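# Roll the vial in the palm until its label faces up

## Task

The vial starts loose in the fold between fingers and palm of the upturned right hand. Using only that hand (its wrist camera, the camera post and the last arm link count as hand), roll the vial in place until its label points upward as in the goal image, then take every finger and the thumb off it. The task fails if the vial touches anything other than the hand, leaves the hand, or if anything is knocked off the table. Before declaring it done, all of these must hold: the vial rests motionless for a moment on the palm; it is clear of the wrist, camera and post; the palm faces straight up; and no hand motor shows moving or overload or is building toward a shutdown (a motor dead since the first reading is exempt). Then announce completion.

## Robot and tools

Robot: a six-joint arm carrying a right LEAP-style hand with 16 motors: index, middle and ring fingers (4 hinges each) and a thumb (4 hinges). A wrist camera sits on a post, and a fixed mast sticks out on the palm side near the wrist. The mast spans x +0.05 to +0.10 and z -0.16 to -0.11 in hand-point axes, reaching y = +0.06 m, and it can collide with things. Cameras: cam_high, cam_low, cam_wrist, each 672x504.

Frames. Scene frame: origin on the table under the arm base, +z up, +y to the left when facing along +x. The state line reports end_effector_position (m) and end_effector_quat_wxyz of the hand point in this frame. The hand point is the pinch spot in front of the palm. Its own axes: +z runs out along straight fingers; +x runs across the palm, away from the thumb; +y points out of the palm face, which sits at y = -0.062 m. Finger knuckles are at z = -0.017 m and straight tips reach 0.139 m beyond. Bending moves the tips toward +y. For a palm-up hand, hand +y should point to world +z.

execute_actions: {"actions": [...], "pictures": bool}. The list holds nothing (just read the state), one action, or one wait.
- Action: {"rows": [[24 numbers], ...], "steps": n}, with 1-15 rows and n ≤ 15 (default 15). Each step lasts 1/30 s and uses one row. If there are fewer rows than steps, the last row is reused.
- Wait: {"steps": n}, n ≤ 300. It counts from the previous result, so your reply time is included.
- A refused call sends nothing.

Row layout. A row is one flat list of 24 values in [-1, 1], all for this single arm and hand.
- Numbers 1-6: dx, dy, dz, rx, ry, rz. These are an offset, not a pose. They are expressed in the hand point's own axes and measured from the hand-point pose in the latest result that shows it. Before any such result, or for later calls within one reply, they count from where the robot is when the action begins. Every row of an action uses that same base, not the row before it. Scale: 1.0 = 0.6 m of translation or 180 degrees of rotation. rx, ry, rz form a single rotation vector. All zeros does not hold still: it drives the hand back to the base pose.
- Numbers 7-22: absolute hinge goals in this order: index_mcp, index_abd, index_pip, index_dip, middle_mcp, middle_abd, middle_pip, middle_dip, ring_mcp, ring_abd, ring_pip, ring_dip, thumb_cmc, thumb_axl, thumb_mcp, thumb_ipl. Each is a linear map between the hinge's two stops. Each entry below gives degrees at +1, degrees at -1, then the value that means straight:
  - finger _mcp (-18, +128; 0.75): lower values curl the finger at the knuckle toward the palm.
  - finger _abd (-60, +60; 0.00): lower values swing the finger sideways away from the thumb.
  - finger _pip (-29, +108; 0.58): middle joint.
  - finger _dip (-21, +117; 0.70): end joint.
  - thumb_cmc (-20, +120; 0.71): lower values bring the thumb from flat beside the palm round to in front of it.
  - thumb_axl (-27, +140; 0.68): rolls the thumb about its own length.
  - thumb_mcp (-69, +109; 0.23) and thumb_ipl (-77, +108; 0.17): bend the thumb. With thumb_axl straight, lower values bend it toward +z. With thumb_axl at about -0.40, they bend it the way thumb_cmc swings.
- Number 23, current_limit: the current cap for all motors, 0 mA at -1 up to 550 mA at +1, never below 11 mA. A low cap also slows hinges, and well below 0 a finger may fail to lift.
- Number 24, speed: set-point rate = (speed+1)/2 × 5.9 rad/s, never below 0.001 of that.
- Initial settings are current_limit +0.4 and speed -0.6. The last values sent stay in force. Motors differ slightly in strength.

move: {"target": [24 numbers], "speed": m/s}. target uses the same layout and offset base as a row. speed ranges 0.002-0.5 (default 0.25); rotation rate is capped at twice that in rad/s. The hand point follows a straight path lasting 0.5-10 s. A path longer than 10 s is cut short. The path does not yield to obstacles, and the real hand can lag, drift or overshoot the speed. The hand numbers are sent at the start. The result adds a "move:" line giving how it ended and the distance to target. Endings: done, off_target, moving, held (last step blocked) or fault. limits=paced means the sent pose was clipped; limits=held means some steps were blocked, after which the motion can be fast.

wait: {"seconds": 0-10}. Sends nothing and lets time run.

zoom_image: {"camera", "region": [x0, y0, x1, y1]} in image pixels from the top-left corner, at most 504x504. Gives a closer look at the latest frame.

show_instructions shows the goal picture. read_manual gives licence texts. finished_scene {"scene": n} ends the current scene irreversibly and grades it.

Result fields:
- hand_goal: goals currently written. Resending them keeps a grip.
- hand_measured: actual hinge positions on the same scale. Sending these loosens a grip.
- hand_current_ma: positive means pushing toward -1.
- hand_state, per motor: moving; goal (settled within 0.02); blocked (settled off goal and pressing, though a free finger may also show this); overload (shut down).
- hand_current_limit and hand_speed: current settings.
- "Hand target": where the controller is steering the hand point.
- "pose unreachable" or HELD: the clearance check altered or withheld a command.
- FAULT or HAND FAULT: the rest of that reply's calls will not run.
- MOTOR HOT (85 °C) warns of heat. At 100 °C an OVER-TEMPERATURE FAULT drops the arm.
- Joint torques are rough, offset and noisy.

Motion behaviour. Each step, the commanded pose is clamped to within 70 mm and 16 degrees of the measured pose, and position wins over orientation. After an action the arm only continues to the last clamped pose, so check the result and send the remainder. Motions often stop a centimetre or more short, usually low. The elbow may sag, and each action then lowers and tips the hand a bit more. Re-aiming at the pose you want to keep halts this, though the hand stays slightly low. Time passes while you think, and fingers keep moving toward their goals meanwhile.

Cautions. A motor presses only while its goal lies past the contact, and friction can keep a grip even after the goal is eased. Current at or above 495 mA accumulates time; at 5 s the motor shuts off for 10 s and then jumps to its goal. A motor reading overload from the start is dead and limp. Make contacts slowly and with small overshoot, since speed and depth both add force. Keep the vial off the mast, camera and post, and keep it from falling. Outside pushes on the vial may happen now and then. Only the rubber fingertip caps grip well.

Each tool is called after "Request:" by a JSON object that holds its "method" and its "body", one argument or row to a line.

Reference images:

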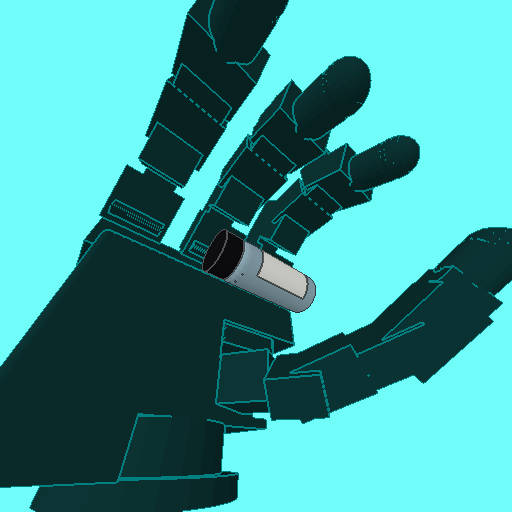

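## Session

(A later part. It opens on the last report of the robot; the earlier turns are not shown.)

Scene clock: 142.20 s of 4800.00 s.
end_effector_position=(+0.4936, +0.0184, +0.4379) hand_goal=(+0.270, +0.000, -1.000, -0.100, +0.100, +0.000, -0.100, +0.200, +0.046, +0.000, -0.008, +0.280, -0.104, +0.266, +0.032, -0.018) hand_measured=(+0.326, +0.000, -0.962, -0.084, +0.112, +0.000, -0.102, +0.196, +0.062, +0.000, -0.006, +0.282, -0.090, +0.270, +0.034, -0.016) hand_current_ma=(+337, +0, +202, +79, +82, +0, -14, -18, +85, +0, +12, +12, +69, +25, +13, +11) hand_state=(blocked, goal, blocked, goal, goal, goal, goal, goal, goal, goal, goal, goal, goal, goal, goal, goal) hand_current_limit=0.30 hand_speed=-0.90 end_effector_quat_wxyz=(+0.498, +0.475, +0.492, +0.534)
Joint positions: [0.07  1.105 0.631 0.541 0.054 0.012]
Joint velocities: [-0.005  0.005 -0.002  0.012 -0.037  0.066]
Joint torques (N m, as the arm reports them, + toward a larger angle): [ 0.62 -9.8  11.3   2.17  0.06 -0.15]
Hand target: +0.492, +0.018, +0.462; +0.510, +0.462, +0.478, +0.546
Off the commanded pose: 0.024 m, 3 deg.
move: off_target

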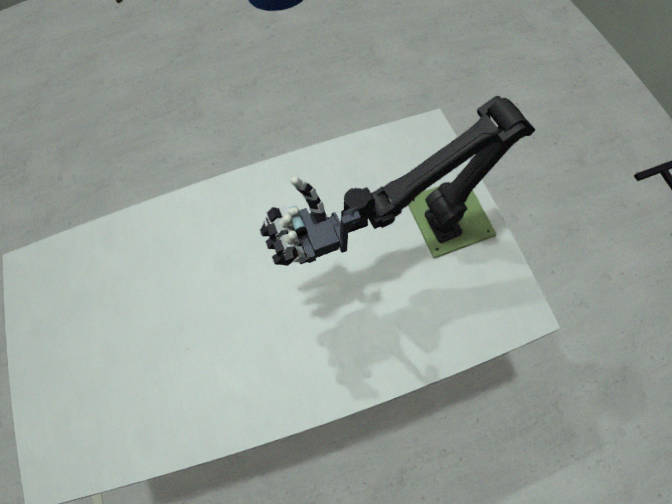

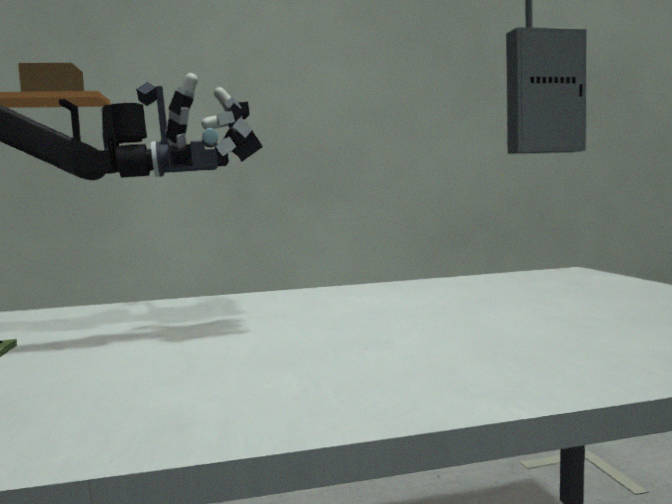

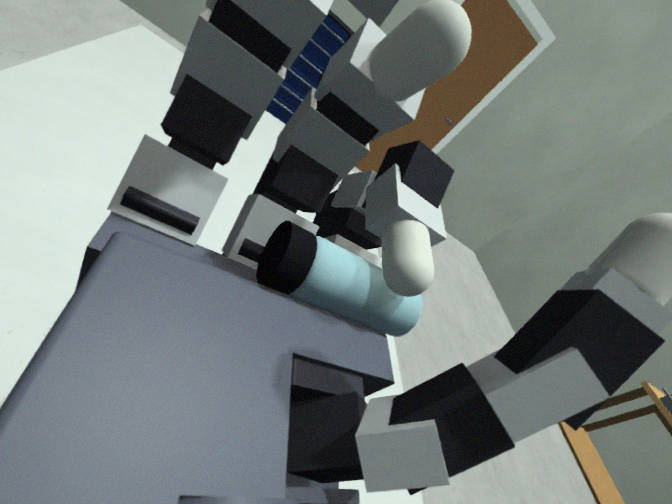

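Request:
{"method": "move", "body": {
  "target": [0,0.04,0.002,-0.016,0,0, 0.12,0,-1,-0.07, 0.1,0,-0.1,0.2, 0.046,0,-0.008,0.28, -0.104,0.266,0.032,-0.018, 0.7,-0.9]
}}

Request:
{"method": "zoom_image", "body": {
  "camera": "cam_low",
  "region": [185, 110, 245, 160]
}}

Scene clock: 147.03 s of 4800.00 s.
end_effector_position=(+0.4936, +0.0184, +0.4379) hand_goal=(+0.120, +0.000, -1.000, -0.070, +0.100, +0.000, -0.100, +0.200, +0.046, +0.000, -0.008, +0.280, -0.104, +0.266, +0.032, -0.018) hand_measured=(+0.164, +0.000, -0.964, -0.054, +0.112, +0.000, -0.102, +0.196, +0.062, +0.000, -0.006, +0.282, -0.090, +0.270, +0.034, -0.016) hand_current_ma=(+272, -1, +191, +82, +81, +0, -14, -18, +85, +0, +12, +12, +68, +25, +13, +11) hand_state=(blocked, goal, blocked, goal, goal, goal, goal, goal, goal, goal, goal, goal, goal, goal, goal, goal) hand_current_limit=0.70 hand_speed=-0.90 end_effector_quat_wxyz=(+0.498, +0.475, +0.492, +0.534)
Joint positions: [0.07  1.105 0.631 0.541 0.054 0.012]
Joint velocities: [-0.005 -0.015  0.007 -0.002 -0.007 -0.037]
Joint torques (N m, as the arm reports them, + toward a larger angle): [  0.03 -10.01  11.43   2.16   0.05  -0.16]
Hand target: +0.492, +0.018, +0.462; +0.510, +0.462, +0.478, +0.546
Off the commanded pose: 0.024 m, 3 deg.
After step 90, 0.80 s passed at rest.
move: off_target

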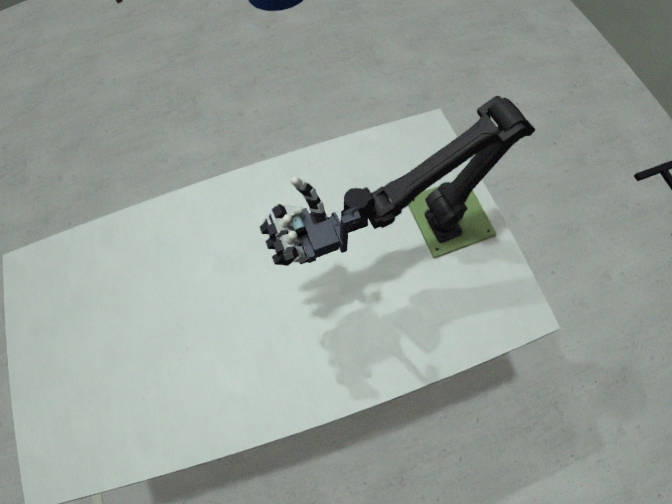

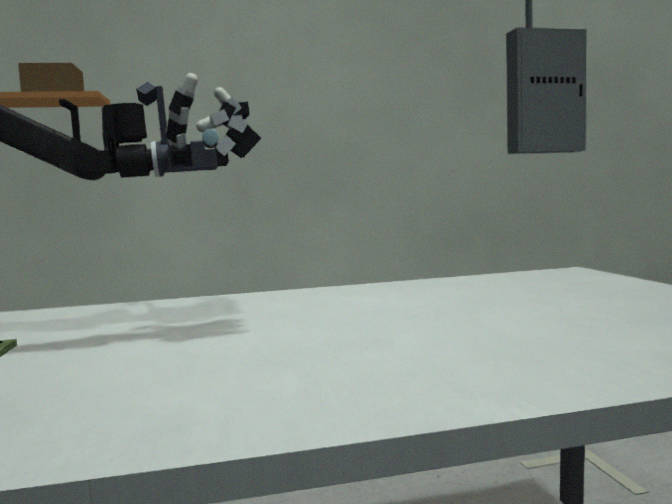

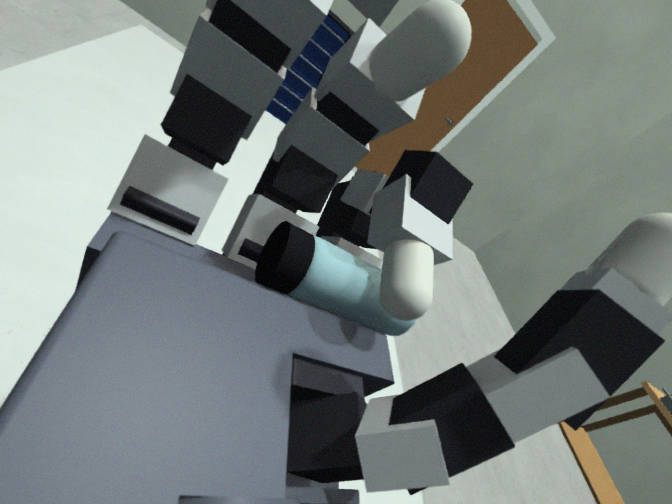

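Region (185, 110, 245, 160) of cam_low's 672x504 image, scaled by 8.400, with more detail than that image has.

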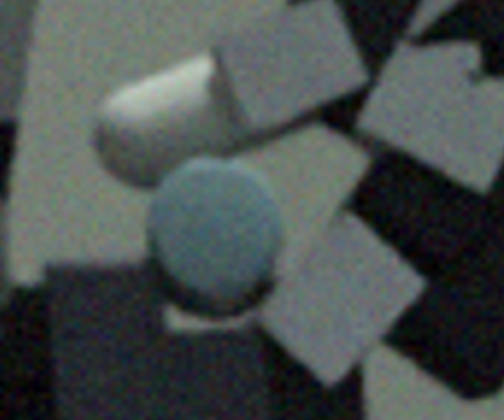

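Request:
{"method": "execute_actions", "body": {
  "actions": [
    {"rows":[[0,0.04,0.002,-0.016,0,0, 0.17,0,-1,0.08, 0.1,0,-0.1,0.2, 0.046,0,-0.008,0.28, -0.104,0.266,0.032,-0.018, 0.7,-0.4],[0,0.04,0.002,-0.016,0,0, 0.17,0,-1,0.08, 0.1,0,-0.1,0.2, 0.046,0,-0.008,0.28, -0.104,0.266,0.032,-0.018, 0.7,-0.4],[0,0.04,0.002,-0.016,0,0, 0.41,0,-1,0.04, 0.1,0,-0.1,0.2, 0.046,0,-0.008,0.28, -0.104,0.266,0.032,-0.018, 0.7,-0.4]],"steps":11}
  ],
  "pictures": false
}}

Request:
{"method": "execute_actions", "body": {
  "actions": [
    {"rows":[[0,0.04,0.002,-0.016,0,0, 0.41,0,-1,-0.1, 0.1,0,-0.1,0.2, 0.046,0,-0.008,0.28, -0.104,0.266,0.032,-0.018, 0.7,-0.6]],"steps":8}
  ],
  "pictures": false
}}

Request:
{"method": "move", "body": {
  "target": [0,0.04,0.002,-0.016,0,0, 0.15,0,-1,-0.09, 0.1,0,-0.1,0.2, 0.046,0,-0.008,0.28, -0.104,0.266,0.032,-0.018, 0.7,-0.88]
}}

Request:
{"method": "zoom_image", "body": {
  "camera": "cam_low",
  "region": [185, 110, 245, 160]
}}

Scene clock: 156.83 s of 4800.00 s.
end_effector_position=(+0.4936, +0.0184, +0.4379) hand_goal=(+0.410, +0.000, -1.000, +0.040, +0.100, +0.000, -0.100, +0.200, +0.046, +0.000, -0.008, +0.280, -0.104, +0.266, +0.032, -0.018) hand_measured=(+0.412, +0.000, -1.000, +0.036, +0.112, +0.000, -0.102, +0.196, +0.062, +0.000, -0.006, +0.282, -0.090, +0.270, +0.034, -0.016) hand_current_ma=(+24, -1, +3, -20, +81, +0, -14, -18, +85, +0, +12, +12, +68, +25, +13, +11) hand_state=(moving, goal, goal, goal, goal, goal, goal, goal, goal, goal, goal, goal, goal, goal, goal, goal) hand_current_limit=0.70 hand_speed=-0.40 end_effector_quat_wxyz=(+0.498, +0.475, +0.492, +0.534)
Joint positions: [0.07  1.105 0.631 0.541 0.054 0.012]
Joint velocities: [-0.015  0.005 -0.002 -0.002  0.037 -0.007]
Joint torques (N m, as the arm reports them, + toward a larger angle): [  0.64 -10.31  11.39   2.31  -0.02  -0.18]
Hand target: +0.492, +0.018, +0.462; +0.510, +0.462, +0.478, +0.546
Off the commanded pose: 0.024 m, 3 deg.
Steps of this call (steps 1 to 90: nothing new was sent; then 6.43 s passed at rest; steps 91 to 101: all 11 steps of this action). Readings (end_effector_position | what the end effector reports):
91: (+0.4936, +0.0184, +0.4379) | hand_goal=(+0.170, +0.000, -1.000, +0.080, +0.100, +0.000, -0.100, +0.200, +0.046, +0.000, -0.008, +0.280, -0.104, +0.266, +0.032, -0.018) hand_measured=(+0.164, +0.000, -0.964, -0.054, +0.112, +0.000, -0.102, +0.196, +0.062, +0.000, -0.006, +0.282, -0.090, +0.270, +0.034, -0.016) hand_current_ma=(+272, -1, +191, +82, +81, +0, -14, -18, +85, +0, +12, +12, +68, +25, +13, +11) hand_state=(moving, goal, blocked, moving, goal, goal, goal, goal, goal, goal, goal, goal, goal, goal, goal, goal) hand_current_limit=0.70 hand_speed=-0.40
92: (+0.4936, +0.0184, +0.4379) | hand_goal=(+0.170, +0.000, -1.000, +0.080, +0.100, +0.000, -0.100, +0.200, +0.046, +0.000, -0.008, +0.280, -0.104, +0.266, +0.032, -0.018) hand_measured=(+0.168, +0.000, -0.964, -0.044, +0.112, +0.000, -0.102, +0.196, +0.062, +0.000, -0.006, +0.282, -0.090, +0.270, +0.034, -0.016) hand_current_ma=(+22, -1, +173, -35, +81, +0, -14, -18, +85, +0, +12, +12, +68, +25, +13, +11) hand_state=(moving, goal, moving, moving, goal, goal, goal, goal, goal, goal, goal, goal, goal, goal, goal, goal) hand_current_limit=0.70 hand_speed=-0.40
94: (+0.4936, +0.0184, +0.4379) | hand_goal=(+0.410, +0.000, -1.000, +0.040, +0.100, +0.000, -0.100, +0.200, +0.046, +0.000, -0.008, +0.280, -0.104, +0.266, +0.032, -0.018) hand_measured=(+0.186, +0.000, -0.990, +0.014, +0.112, +0.000, -0.102, +0.196, +0.062, +0.000, -0.006, +0.282, -0.090, +0.270, +0.034, -0.016) hand_current_ma=(-66, -1, -3, -28, +81, +0, -14, -18, +85, +0, +12, +12, +68, +25, +13, +11) hand_state=(moving, goal, moving, moving, goal, goal, goal, goal, goal, goal, goal, goal, goal, goal, goal, goal) hand_current_limit=0.70 hand_speed=-0.40
98: (+0.4936, +0.0184, +0.4379) | hand_goal=(+0.410, +0.000, -1.000, +0.040, +0.100, +0.000, -0.100, +0.200, +0.046, +0.000, -0.008, +0.280, -0.104, +0.266, +0.032, -0.018) hand_measured=(+0.352, +0.000, -1.000, +0.036, +0.112, +0.000, -0.102, +0.196, +0.062, +0.000, -0.006, +0.282, -0.090, +0.270, +0.034, -0.016) hand_current_ma=(-41, -1, +2, -21, +81, +0, -14, -18, +85, +0, +12, +12, +68, +25, +13, +11) hand_state=(moving, goal, goal, goal, goal, goal, goal, goal, goal, goal, goal, goal, goal, goal, goal, goal) hand_current_limit=0.70 hand_speed=-0.40
101: the state above

Scene clock: 157.10 s of 4800.00 s.
end_effector_position=(+0.4936, +0.0184, +0.4379) hand_goal=(+0.410, +0.000, -1.000, -0.100, +0.100, +0.000, -0.100, +0.200, +0.046, +0.000, -0.008, +0.280, -0.104, +0.266, +0.032, -0.018) hand_measured=(+0.414, +0.000, -0.994, -0.082, +0.112, +0.000, -0.102, +0.196, +0.062, +0.000, -0.006, +0.282, -0.090, +0.270, +0.034, -0.016) hand_current_ma=(+25, -1, +31, +93, +81, +0, -14, -18, +85, +0, +12, +12, +68, +25, +13, +11) hand_state=(goal, goal, moving, moving, goal, goal, goal, goal, goal, goal, goal, goal, goal, goal, goal, goal) hand_current_limit=0.70 hand_speed=-0.60 end_effector_quat_wxyz=(+0.498, +0.475, +0.492, +0.534)
Joint positions: [0.07  1.105 0.631 0.541 0.054 0.012]
Joint velocities: [ 0.005 -0.005  0.002 -0.007 -0.037  0.022]
Joint torques (N m, as the arm reports them, + toward a larger angle): [ 0.11 -9.93 11.37  2.33  0.04 -0.2 ]
Hand target: +0.492, +0.018, +0.462; +0.510, +0.462, +0.478, +0.546
Off the commanded pose: 0.024 m, 3 deg.
Steps of this call (steps 1 to 8: all 8 steps of this action). Readings (end_effector_position | what the end effector reports):
1: (+0.4936, +0.0184, +0.4379) | hand_goal=(+0.410, +0.000, -1.000, -0.100, +0.100, +0.000, -0.100, +0.200, +0.046, +0.000, -0.008, +0.280, -0.104, +0.266, +0.032, -0.018) hand_measured=(+0.414, +0.000, -1.000, +0.036, +0.112, +0.000, -0.102, +0.196, +0.062, +0.000, -0.006, +0.282, -0.090, +0.270, +0.034, -0.016) hand_current_ma=(+21, -1, +3, -20, +81, +0, -14, -18, +85, +0, +12, +12, +68, +25, +13, +11) hand_state=(moving, goal, goal, moving, goal, goal, goal, goal, goal, goal, goal, goal, goal, goal, goal, goal) hand_current_limit=0.70 hand_speed=-0.60
2: (+0.4936, +0.0184, +0.4379) | hand_goal=(+0.410, +0.000, -1.000, -0.100, +0.100, +0.000, -0.100, +0.200, +0.046, +0.000, -0.008, +0.280, -0.104, +0.266, +0.032, -0.018) hand_measured=(+0.414, +0.000, -1.000, +0.030, +0.112, +0.000, -0.102, +0.196, +0.062, +0.000, -0.006, +0.282, -0.090, +0.270, +0.034, -0.016) hand_current_ma=(+20, -1, +3, +56, +81, +0, -14, -18, +85, +0, +12, +12, +68, +25, +13, +11) hand_state=(goal, goal, goal, moving, goal, goal, goal, goal, goal, goal, goal, goal, goal, goal, goal, goal) hand_current_limit=0.70 hand_speed=-0.60
4: (+0.4936, +0.0184, +0.4379) | hand_goal=(+0.410, +0.000, -1.000, -0.100, +0.100, +0.000, -0.100, +0.200, +0.046, +0.000, -0.008, +0.280, -0.104, +0.266, +0.032, -0.018) hand_measured=(+0.414, +0.000, -1.000, -0.020, +0.112, +0.000, -0.102, +0.196, +0.062, +0.000, -0.006, +0.282, -0.090, +0.270, +0.034, -0.016) hand_current_ma=(+20, -1, +2, +53, +81, +0, -14, -18, +85, +0, +12, +12, +68, +25, +13, +11) hand_state=(goal, goal, goal, moving, goal, goal, goal, goal, goal, goal, goal, goal, goal, goal, goal, goal) hand_current_limit=0.70 hand_speed=-0.60
8: the state above

Scene clock: 158.50 s of 4800.00 s.
end_effector_position=(+0.4936, +0.0184, +0.4379) hand_goal=(+0.150, +0.000, -1.000, -0.090, +0.100, +0.000, -0.100, +0.200, +0.046, +0.000, -0.008, +0.280, -0.104, +0.266, +0.032, -0.018) hand_measured=(+0.270, +0.000, -0.938, -0.062, +0.112, +0.000, -0.102, +0.196, +0.062, +0.000, -0.006, +0.282, -0.090, +0.270, +0.034, -0.016) hand_current_ma=(+464, -1, +328, +144, +81, +0, -14, -18, +85, +0, +12, +12, +68, +25, +13, +11) hand_state=(blocked, goal, blocked, blocked, goal, goal, goal, goal, goal, goal, goal, goal, goal, goal, goal, goal) hand_current_limit=0.70 hand_speed=-0.88 end_effector_quat_wxyz=(+0.498, +0.475, +0.492, +0.534)
Joint positions: [0.07  1.105 0.631 0.541 0.054 0.012]
Joint velocities: [-0.005  0.015  0.007  0.012 -0.066 -0.007]
Joint torques (N m, as the arm reports them, + toward a larger angle): [ -0.16 -10.07  11.28   2.27   0.01  -0.18]
Hand target: +0.492, +0.018, +0.462; +0.510, +0.462, +0.478, +0.546
Off the commanded pose: 0.024 m, 3 deg.
move: off_target

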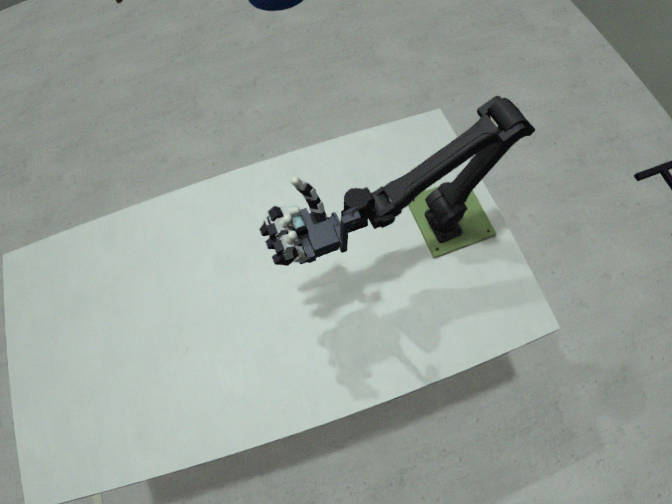

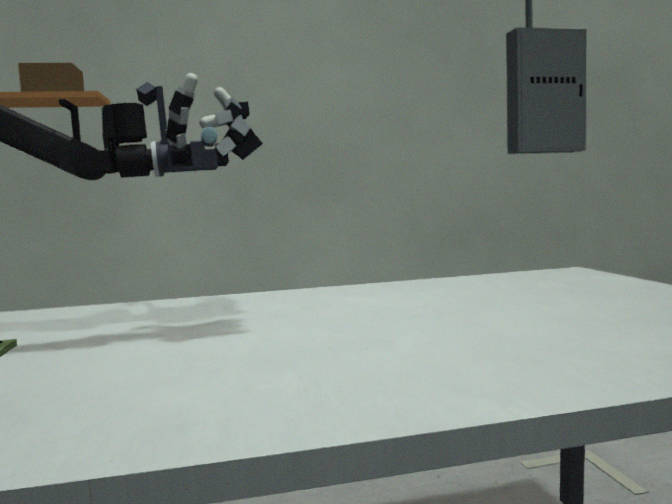

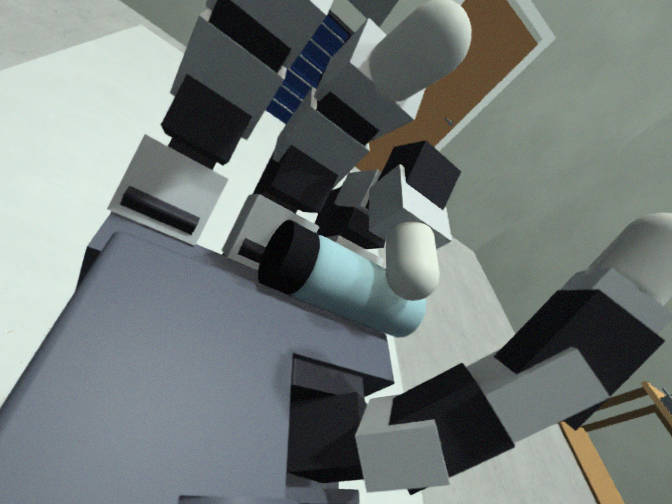

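Region (185, 110, 245, 160) of cam_low's 672x504 image, scaled by 8.400, with more detail than that image has.

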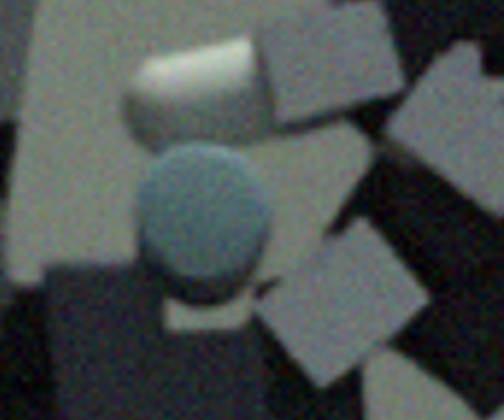

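Request:
{"method": "move", "body": {
  "target": [0,0.04,0.002,-0.016,0,0, 0.1,0,-0.9,-0.15, 0.1,0,-0.1,0.2, 0.046,0,-0.008,0.28, -0.104,0.266,0.032,-0.018, 0.7,-0.88]
}}

Request:
{"method": "zoom_image", "body": {
  "camera": "cam_low",
  "region": [185, 110, 245, 160]
}}

Scene clock: 164.13 s of 4800.00 s.
end_effector_position=(+0.4936, +0.0184, +0.4379) hand_goal=(+0.100, +0.000, -0.900, -0.150, +0.100, +0.000, -0.100, +0.200, +0.046, +0.000, -0.008, +0.280, -0.104, +0.266, +0.032, -0.018) hand_measured=(+0.160, +0.000, -0.852, -0.104, +0.112, +0.000, -0.102, +0.196, +0.062, +0.000, -0.006, +0.282, -0.090, +0.270, +0.034, -0.016) hand_current_ma=(+365, -1, +247, +235, +81, +0, -14, -18, +85, +0, +12, +12, +68, +25, +13, +11) hand_state=(blocked, goal, blocked, blocked, goal, goal, goal, goal, goal, goal, goal, goal, goal, goal, goal, goal) hand_current_limit=0.70 hand_speed=-0.88 end_effector_quat_wxyz=(+0.498, +0.475, +0.492, +0.534)
Joint positions: [0.07  1.105 0.631 0.541 0.054 0.012]
Joint velocities: [-0.005 -0.024  0.007 -0.012  0.007 -0.022]
Joint torques (N m, as the arm reports them, + toward a larger angle): [ 0.53 -9.58 11.44  2.18  0.03 -0.16]
Hand target: +0.492, +0.018, +0.462; +0.510, +0.462, +0.478, +0.546
Off the commanded pose: 0.024 m, 3 deg.
After step 90, 1.93 s passed at rest.
move: off_target

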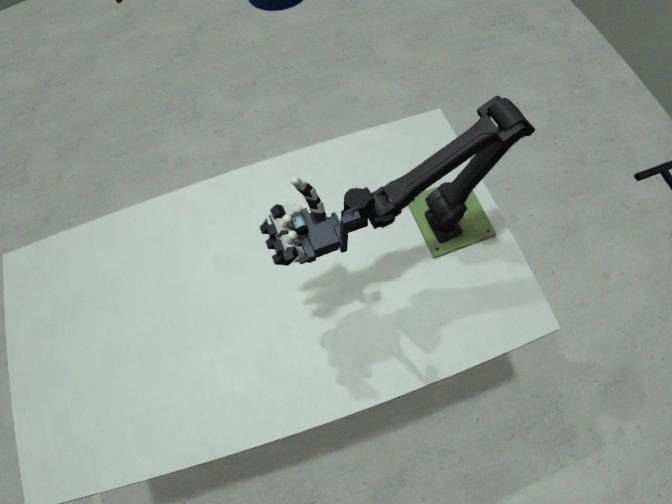

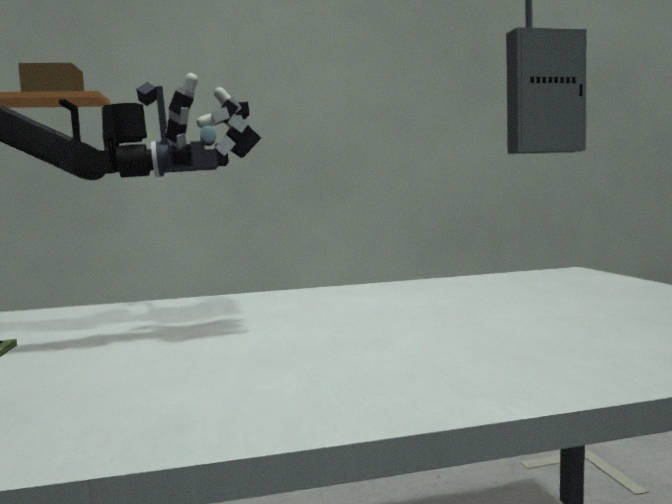

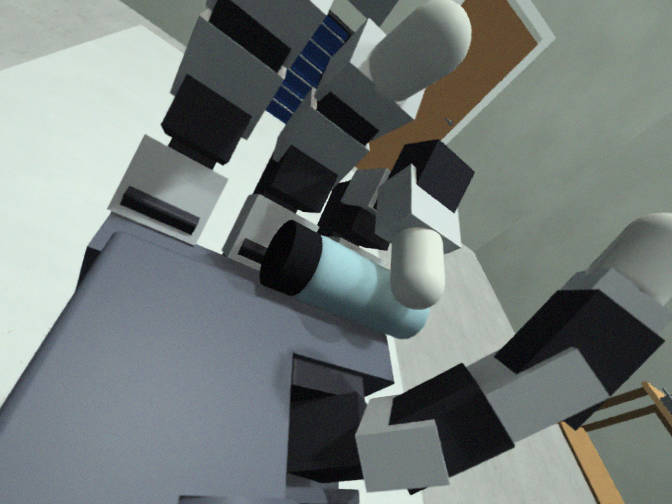

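Region (185, 110, 245, 160) of cam_low's 672x504 image, scaled by 8.400, with more detail than that image has.

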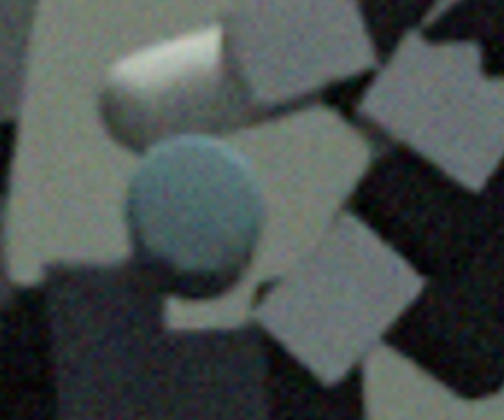

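Request:
{"method": "move", "body": {
  "target": [0,0.04,0.002,-0.016,0,0, 0.06,0,-0.75,-0.36, 0.1,0,-0.1,0.2, 0.046,0,-0.008,0.28, -0.104,0.266,0.032,-0.018, 0.7,-0.88]
}}

Request:
{"method": "zoom_image", "body": {
  "camera": "cam_low",
  "region": [185, 110, 245, 160]
}}

Scene clock: 171.33 s of 4800.00 s.
end_effector_position=(+0.4936, +0.0184, +0.4379) hand_goal=(+0.060, +0.000, -0.750, -0.360, +0.100, +0.000, -0.100, +0.200, +0.046, +0.000, -0.008, +0.280, -0.104, +0.266, +0.032, -0.018) hand_measured=(+0.096, +0.000, -0.714, -0.324, +0.112, +0.000, -0.102, +0.196, +0.062, +0.000, -0.006, +0.282, -0.090, +0.270, +0.034, -0.016) hand_current_ma=(+224, -1, +188, +187, +81, +0, -14, -18, +85, +0, +12, +12, +68, +25, +13, +11) hand_state=(blocked, goal, blocked, blocked, goal, goal, goal, goal, goal, goal, goal, goal, goal, goal, goal, goal) hand_current_limit=0.70 hand_speed=-0.88 end_effector_quat_wxyz=(+0.498, +0.475, +0.492, +0.534)
Joint positions: [0.07  1.105 0.631 0.541 0.054 0.012]
Joint velocities: [-0.015 -0.015 -0.007 -0.027 -0.11   0.022]
Joint torques (N m, as the arm reports them, + toward a larger angle): [-0.13 -9.56 11.38  2.2   0.05 -0.2 ]
Hand target: +0.492, +0.018, +0.462; +0.510, +0.462, +0.478, +0.546
Off the commanded pose: 0.024 m, 3 deg.
After step 90, 3.23 s passed at rest.
move: off_target

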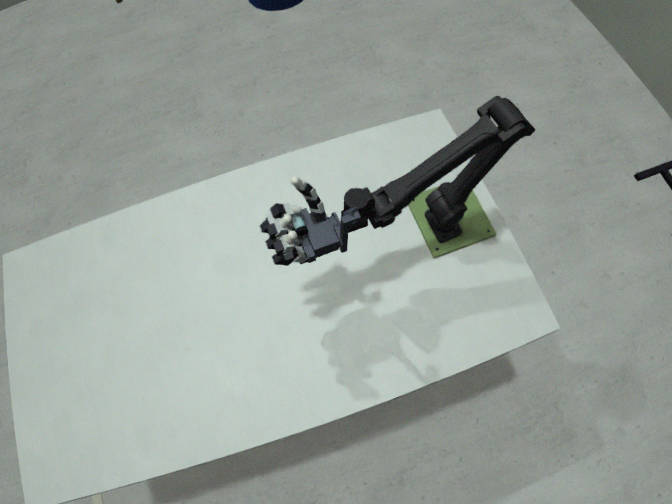

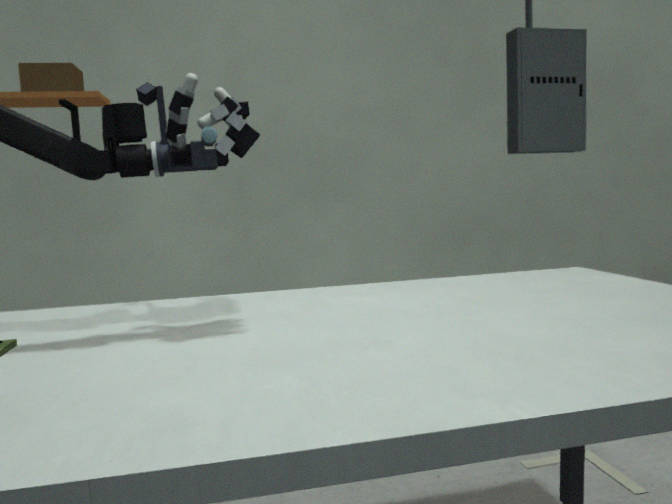

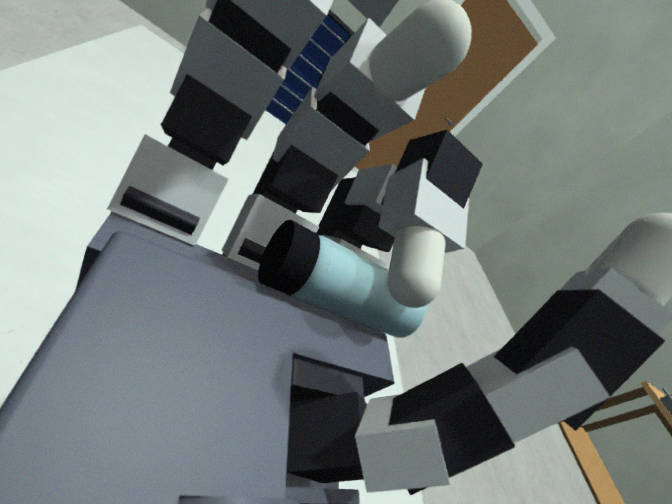

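Region (185, 110, 245, 160) of cam_low's 672x504 image, scaled by 8.400, with more detail than that image has.

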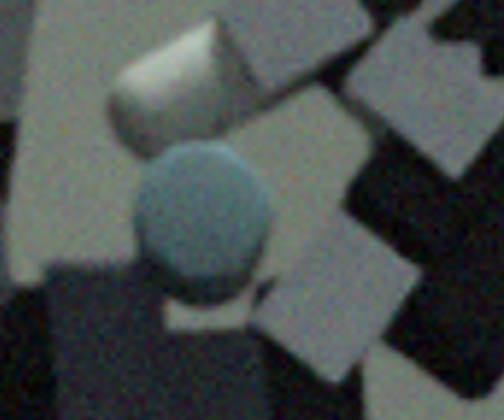

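Now push the tip down-left.

Request:
{"method": "move", "body": {
  "target": [0,0.04,0.002,-0.016,0,0, 0.03,0,-0.82,-0.30, 0.1,0,-0.1,0.2, 0.046,0,-0.008,0.28, -0.104,0.266,0.032,-0.018, 0.7,-0.88]
}}

Request:
{"method": "zoom_image", "body": {
  "camera": "cam_low",
  "region": [185, 110, 245, 160]
}}

Scene clock: 176.20 s of 4800.00 s.
end_effector_position=(+0.4936, +0.0184, +0.4379) hand_goal=(+0.030, +0.000, -0.820, -0.300, +0.100, +0.000, -0.100, +0.200, +0.046, +0.000, -0.008, +0.280, -0.104, +0.266, +0.032, -0.018) hand_measured=(+0.084, +0.000, -0.724, -0.284, +0.112, +0.000, -0.102, +0.196, +0.062, +0.000, -0.006, +0.282, -0.090, +0.270, +0.034, -0.016) hand_current_ma=(+330, -1, +467, +86, +81, +0, -14, -18, +85, +0, +12, +12, +68, +25, +13, +11) hand_state=(blocked, goal, blocked, goal, goal, goal, goal, goal, goal, goal, goal, goal, goal, goal, goal, goal) hand_current_limit=0.70 hand_speed=-0.88 end_effector_quat_wxyz=(+0.498, +0.475, +0.492, +0.534)
Joint positions: [0.07  1.105 0.631 0.541 0.054 0.012]
Joint velocities: [-0.005 -0.005 -0.007  0.002  0.051 -0.037]
Joint torques (N m, as the arm reports them, + toward a larger angle): [ 0.37 -9.76 11.26  2.19  0.05 -0.14]
Hand target: +0.492, +0.018, +0.462; +0.510, +0.462, +0.478, +0.546
Off the commanded pose: 0.024 m, 3 deg.
After step 90, 1.17 s passed at rest.
move: off_target

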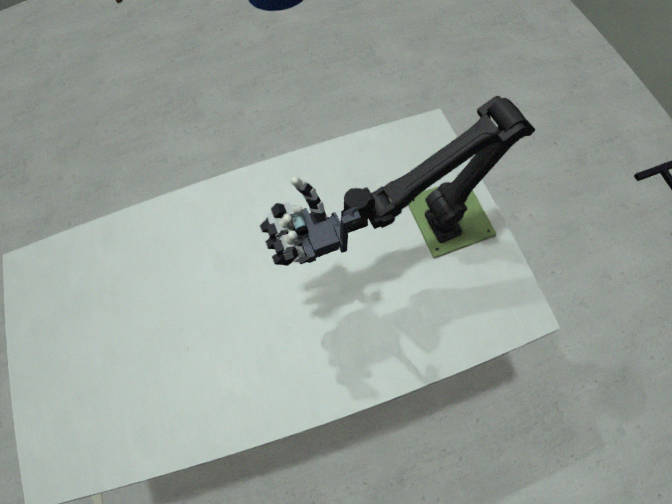

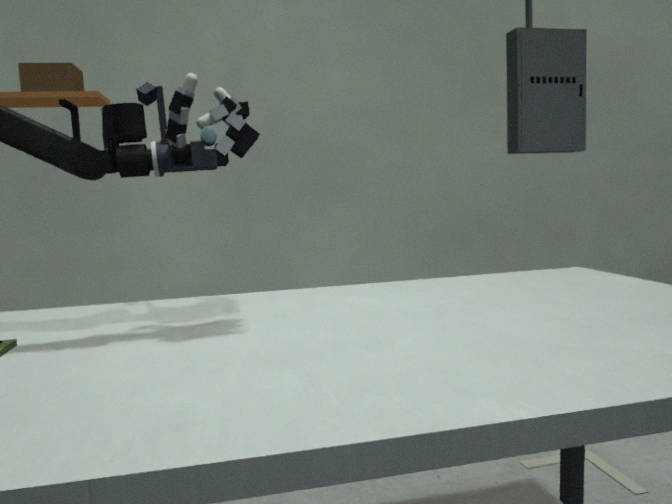

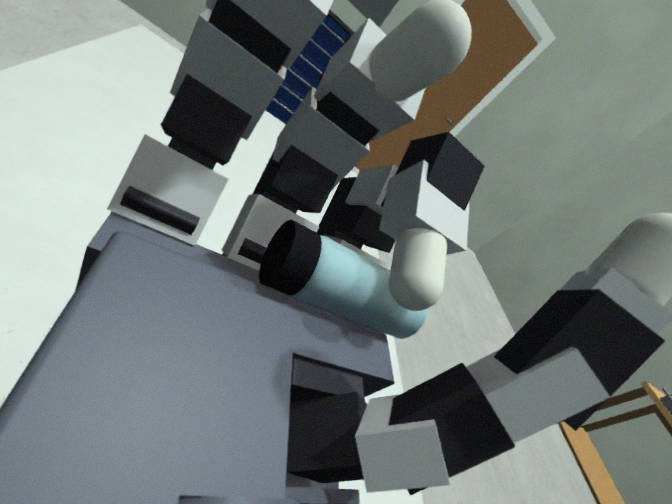

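Region (185, 110, 245, 160) of cam_low's 672x504 image, scaled by 8.400, with more detail than that image has.

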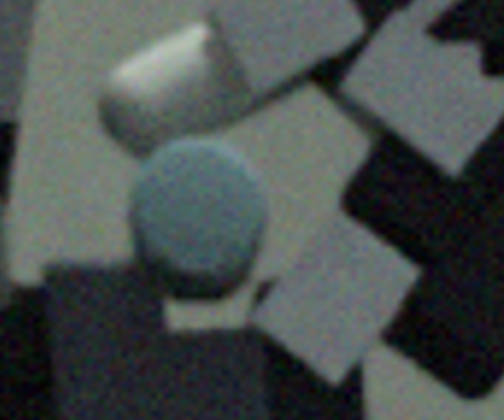

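Request:
{"method": "move", "body": {
  "target": [0,0.04,0.002,-0.016,0,0, -0.12,0,-0.52,-0.6, 0.1,0,-0.1,0.2, 0.046,0,-0.008,0.28, -0.104,0.266,0.032,-0.018, 0.5,-0.88]
}}

Request:
{"method": "zoom_image", "body": {
  "camera": "cam_low",
  "region": [185, 110, 245, 160]
}}

Scene clock: 185.60 s of 4800.00 s.
end_effector_position=(+0.4936, +0.0184, +0.4379) hand_goal=(-0.120, +0.000, -0.520, -0.600, +0.100, +0.000, -0.100, +0.200, +0.046, +0.000, -0.008, +0.280, -0.104, +0.266, +0.032, -0.018) hand_measured=(-0.114, +0.000, -0.528, -0.598, +0.112, +0.000, -0.102, +0.196, +0.062, +0.000, -0.006, +0.282, -0.090, +0.270, +0.034, -0.016) hand_current_ma=(+41, -1, -37, +12, +81, +0, -14, -18, +84, +0, +12, +12, +68, +25, +13, +11) hand_state=(goal, goal, goal, goal, goal, goal, goal, goal, goal, goal, goal, goal, goal, goal, goal, goal) hand_current_limit=0.50 hand_speed=-0.88 end_effector_quat_wxyz=(+0.498, +0.475, +0.492, +0.534)
Joint positions: [0.07  1.105 0.631 0.541 0.054 0.012]
Joint velocities: [ 0.005 -0.005 -0.017  0.007 -0.037  0.037]
Joint torques (N m, as the arm reports them, + toward a larger angle): [-0.06 -9.99 11.32  2.21  0.04 -0.18]
Hand target: +0.492, +0.018, +0.462; +0.510, +0.462, +0.478, +0.546
Off the commanded pose: 0.024 m, 3 deg.
After step 90, 5.13 s passed at rest.
move: off_target

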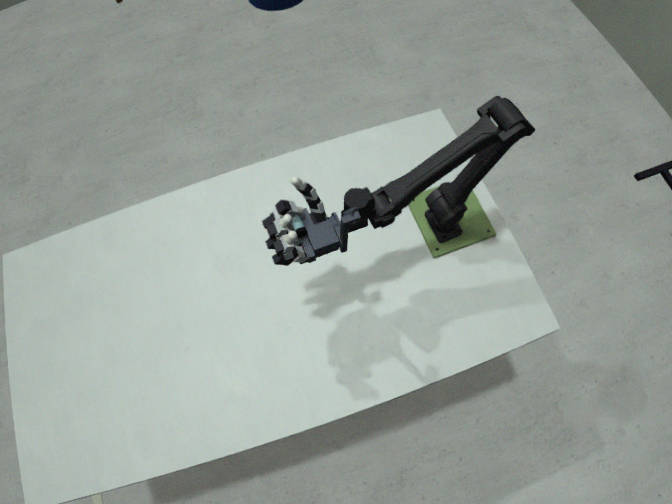

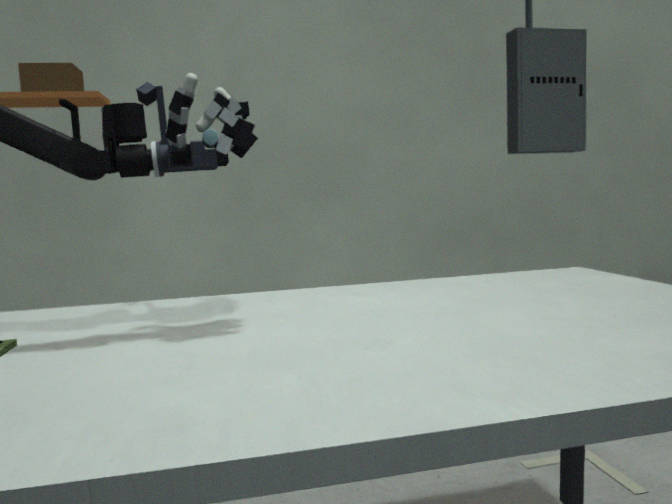

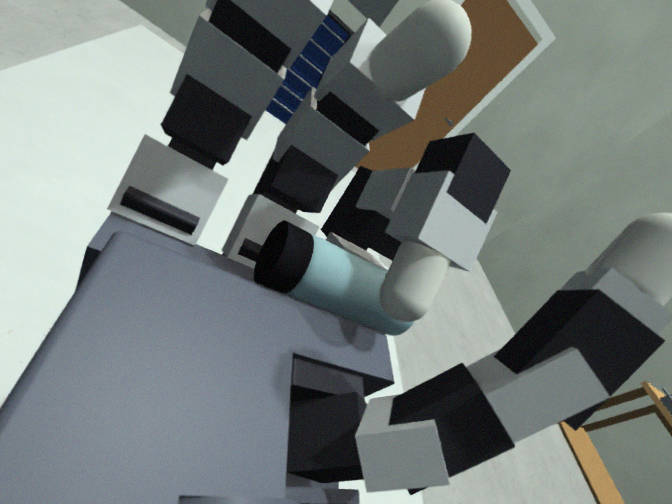

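Region (185, 110, 245, 160) of cam_low's 672x504 image, scaled by 8.400, with more detail than that image has.

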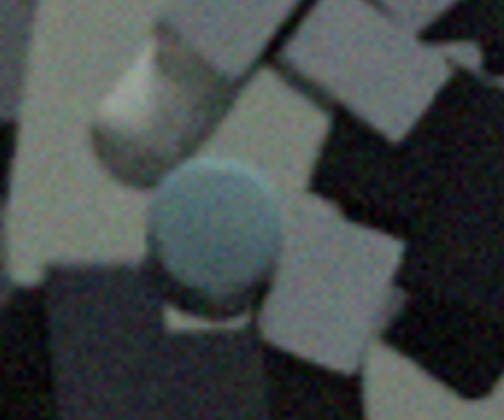

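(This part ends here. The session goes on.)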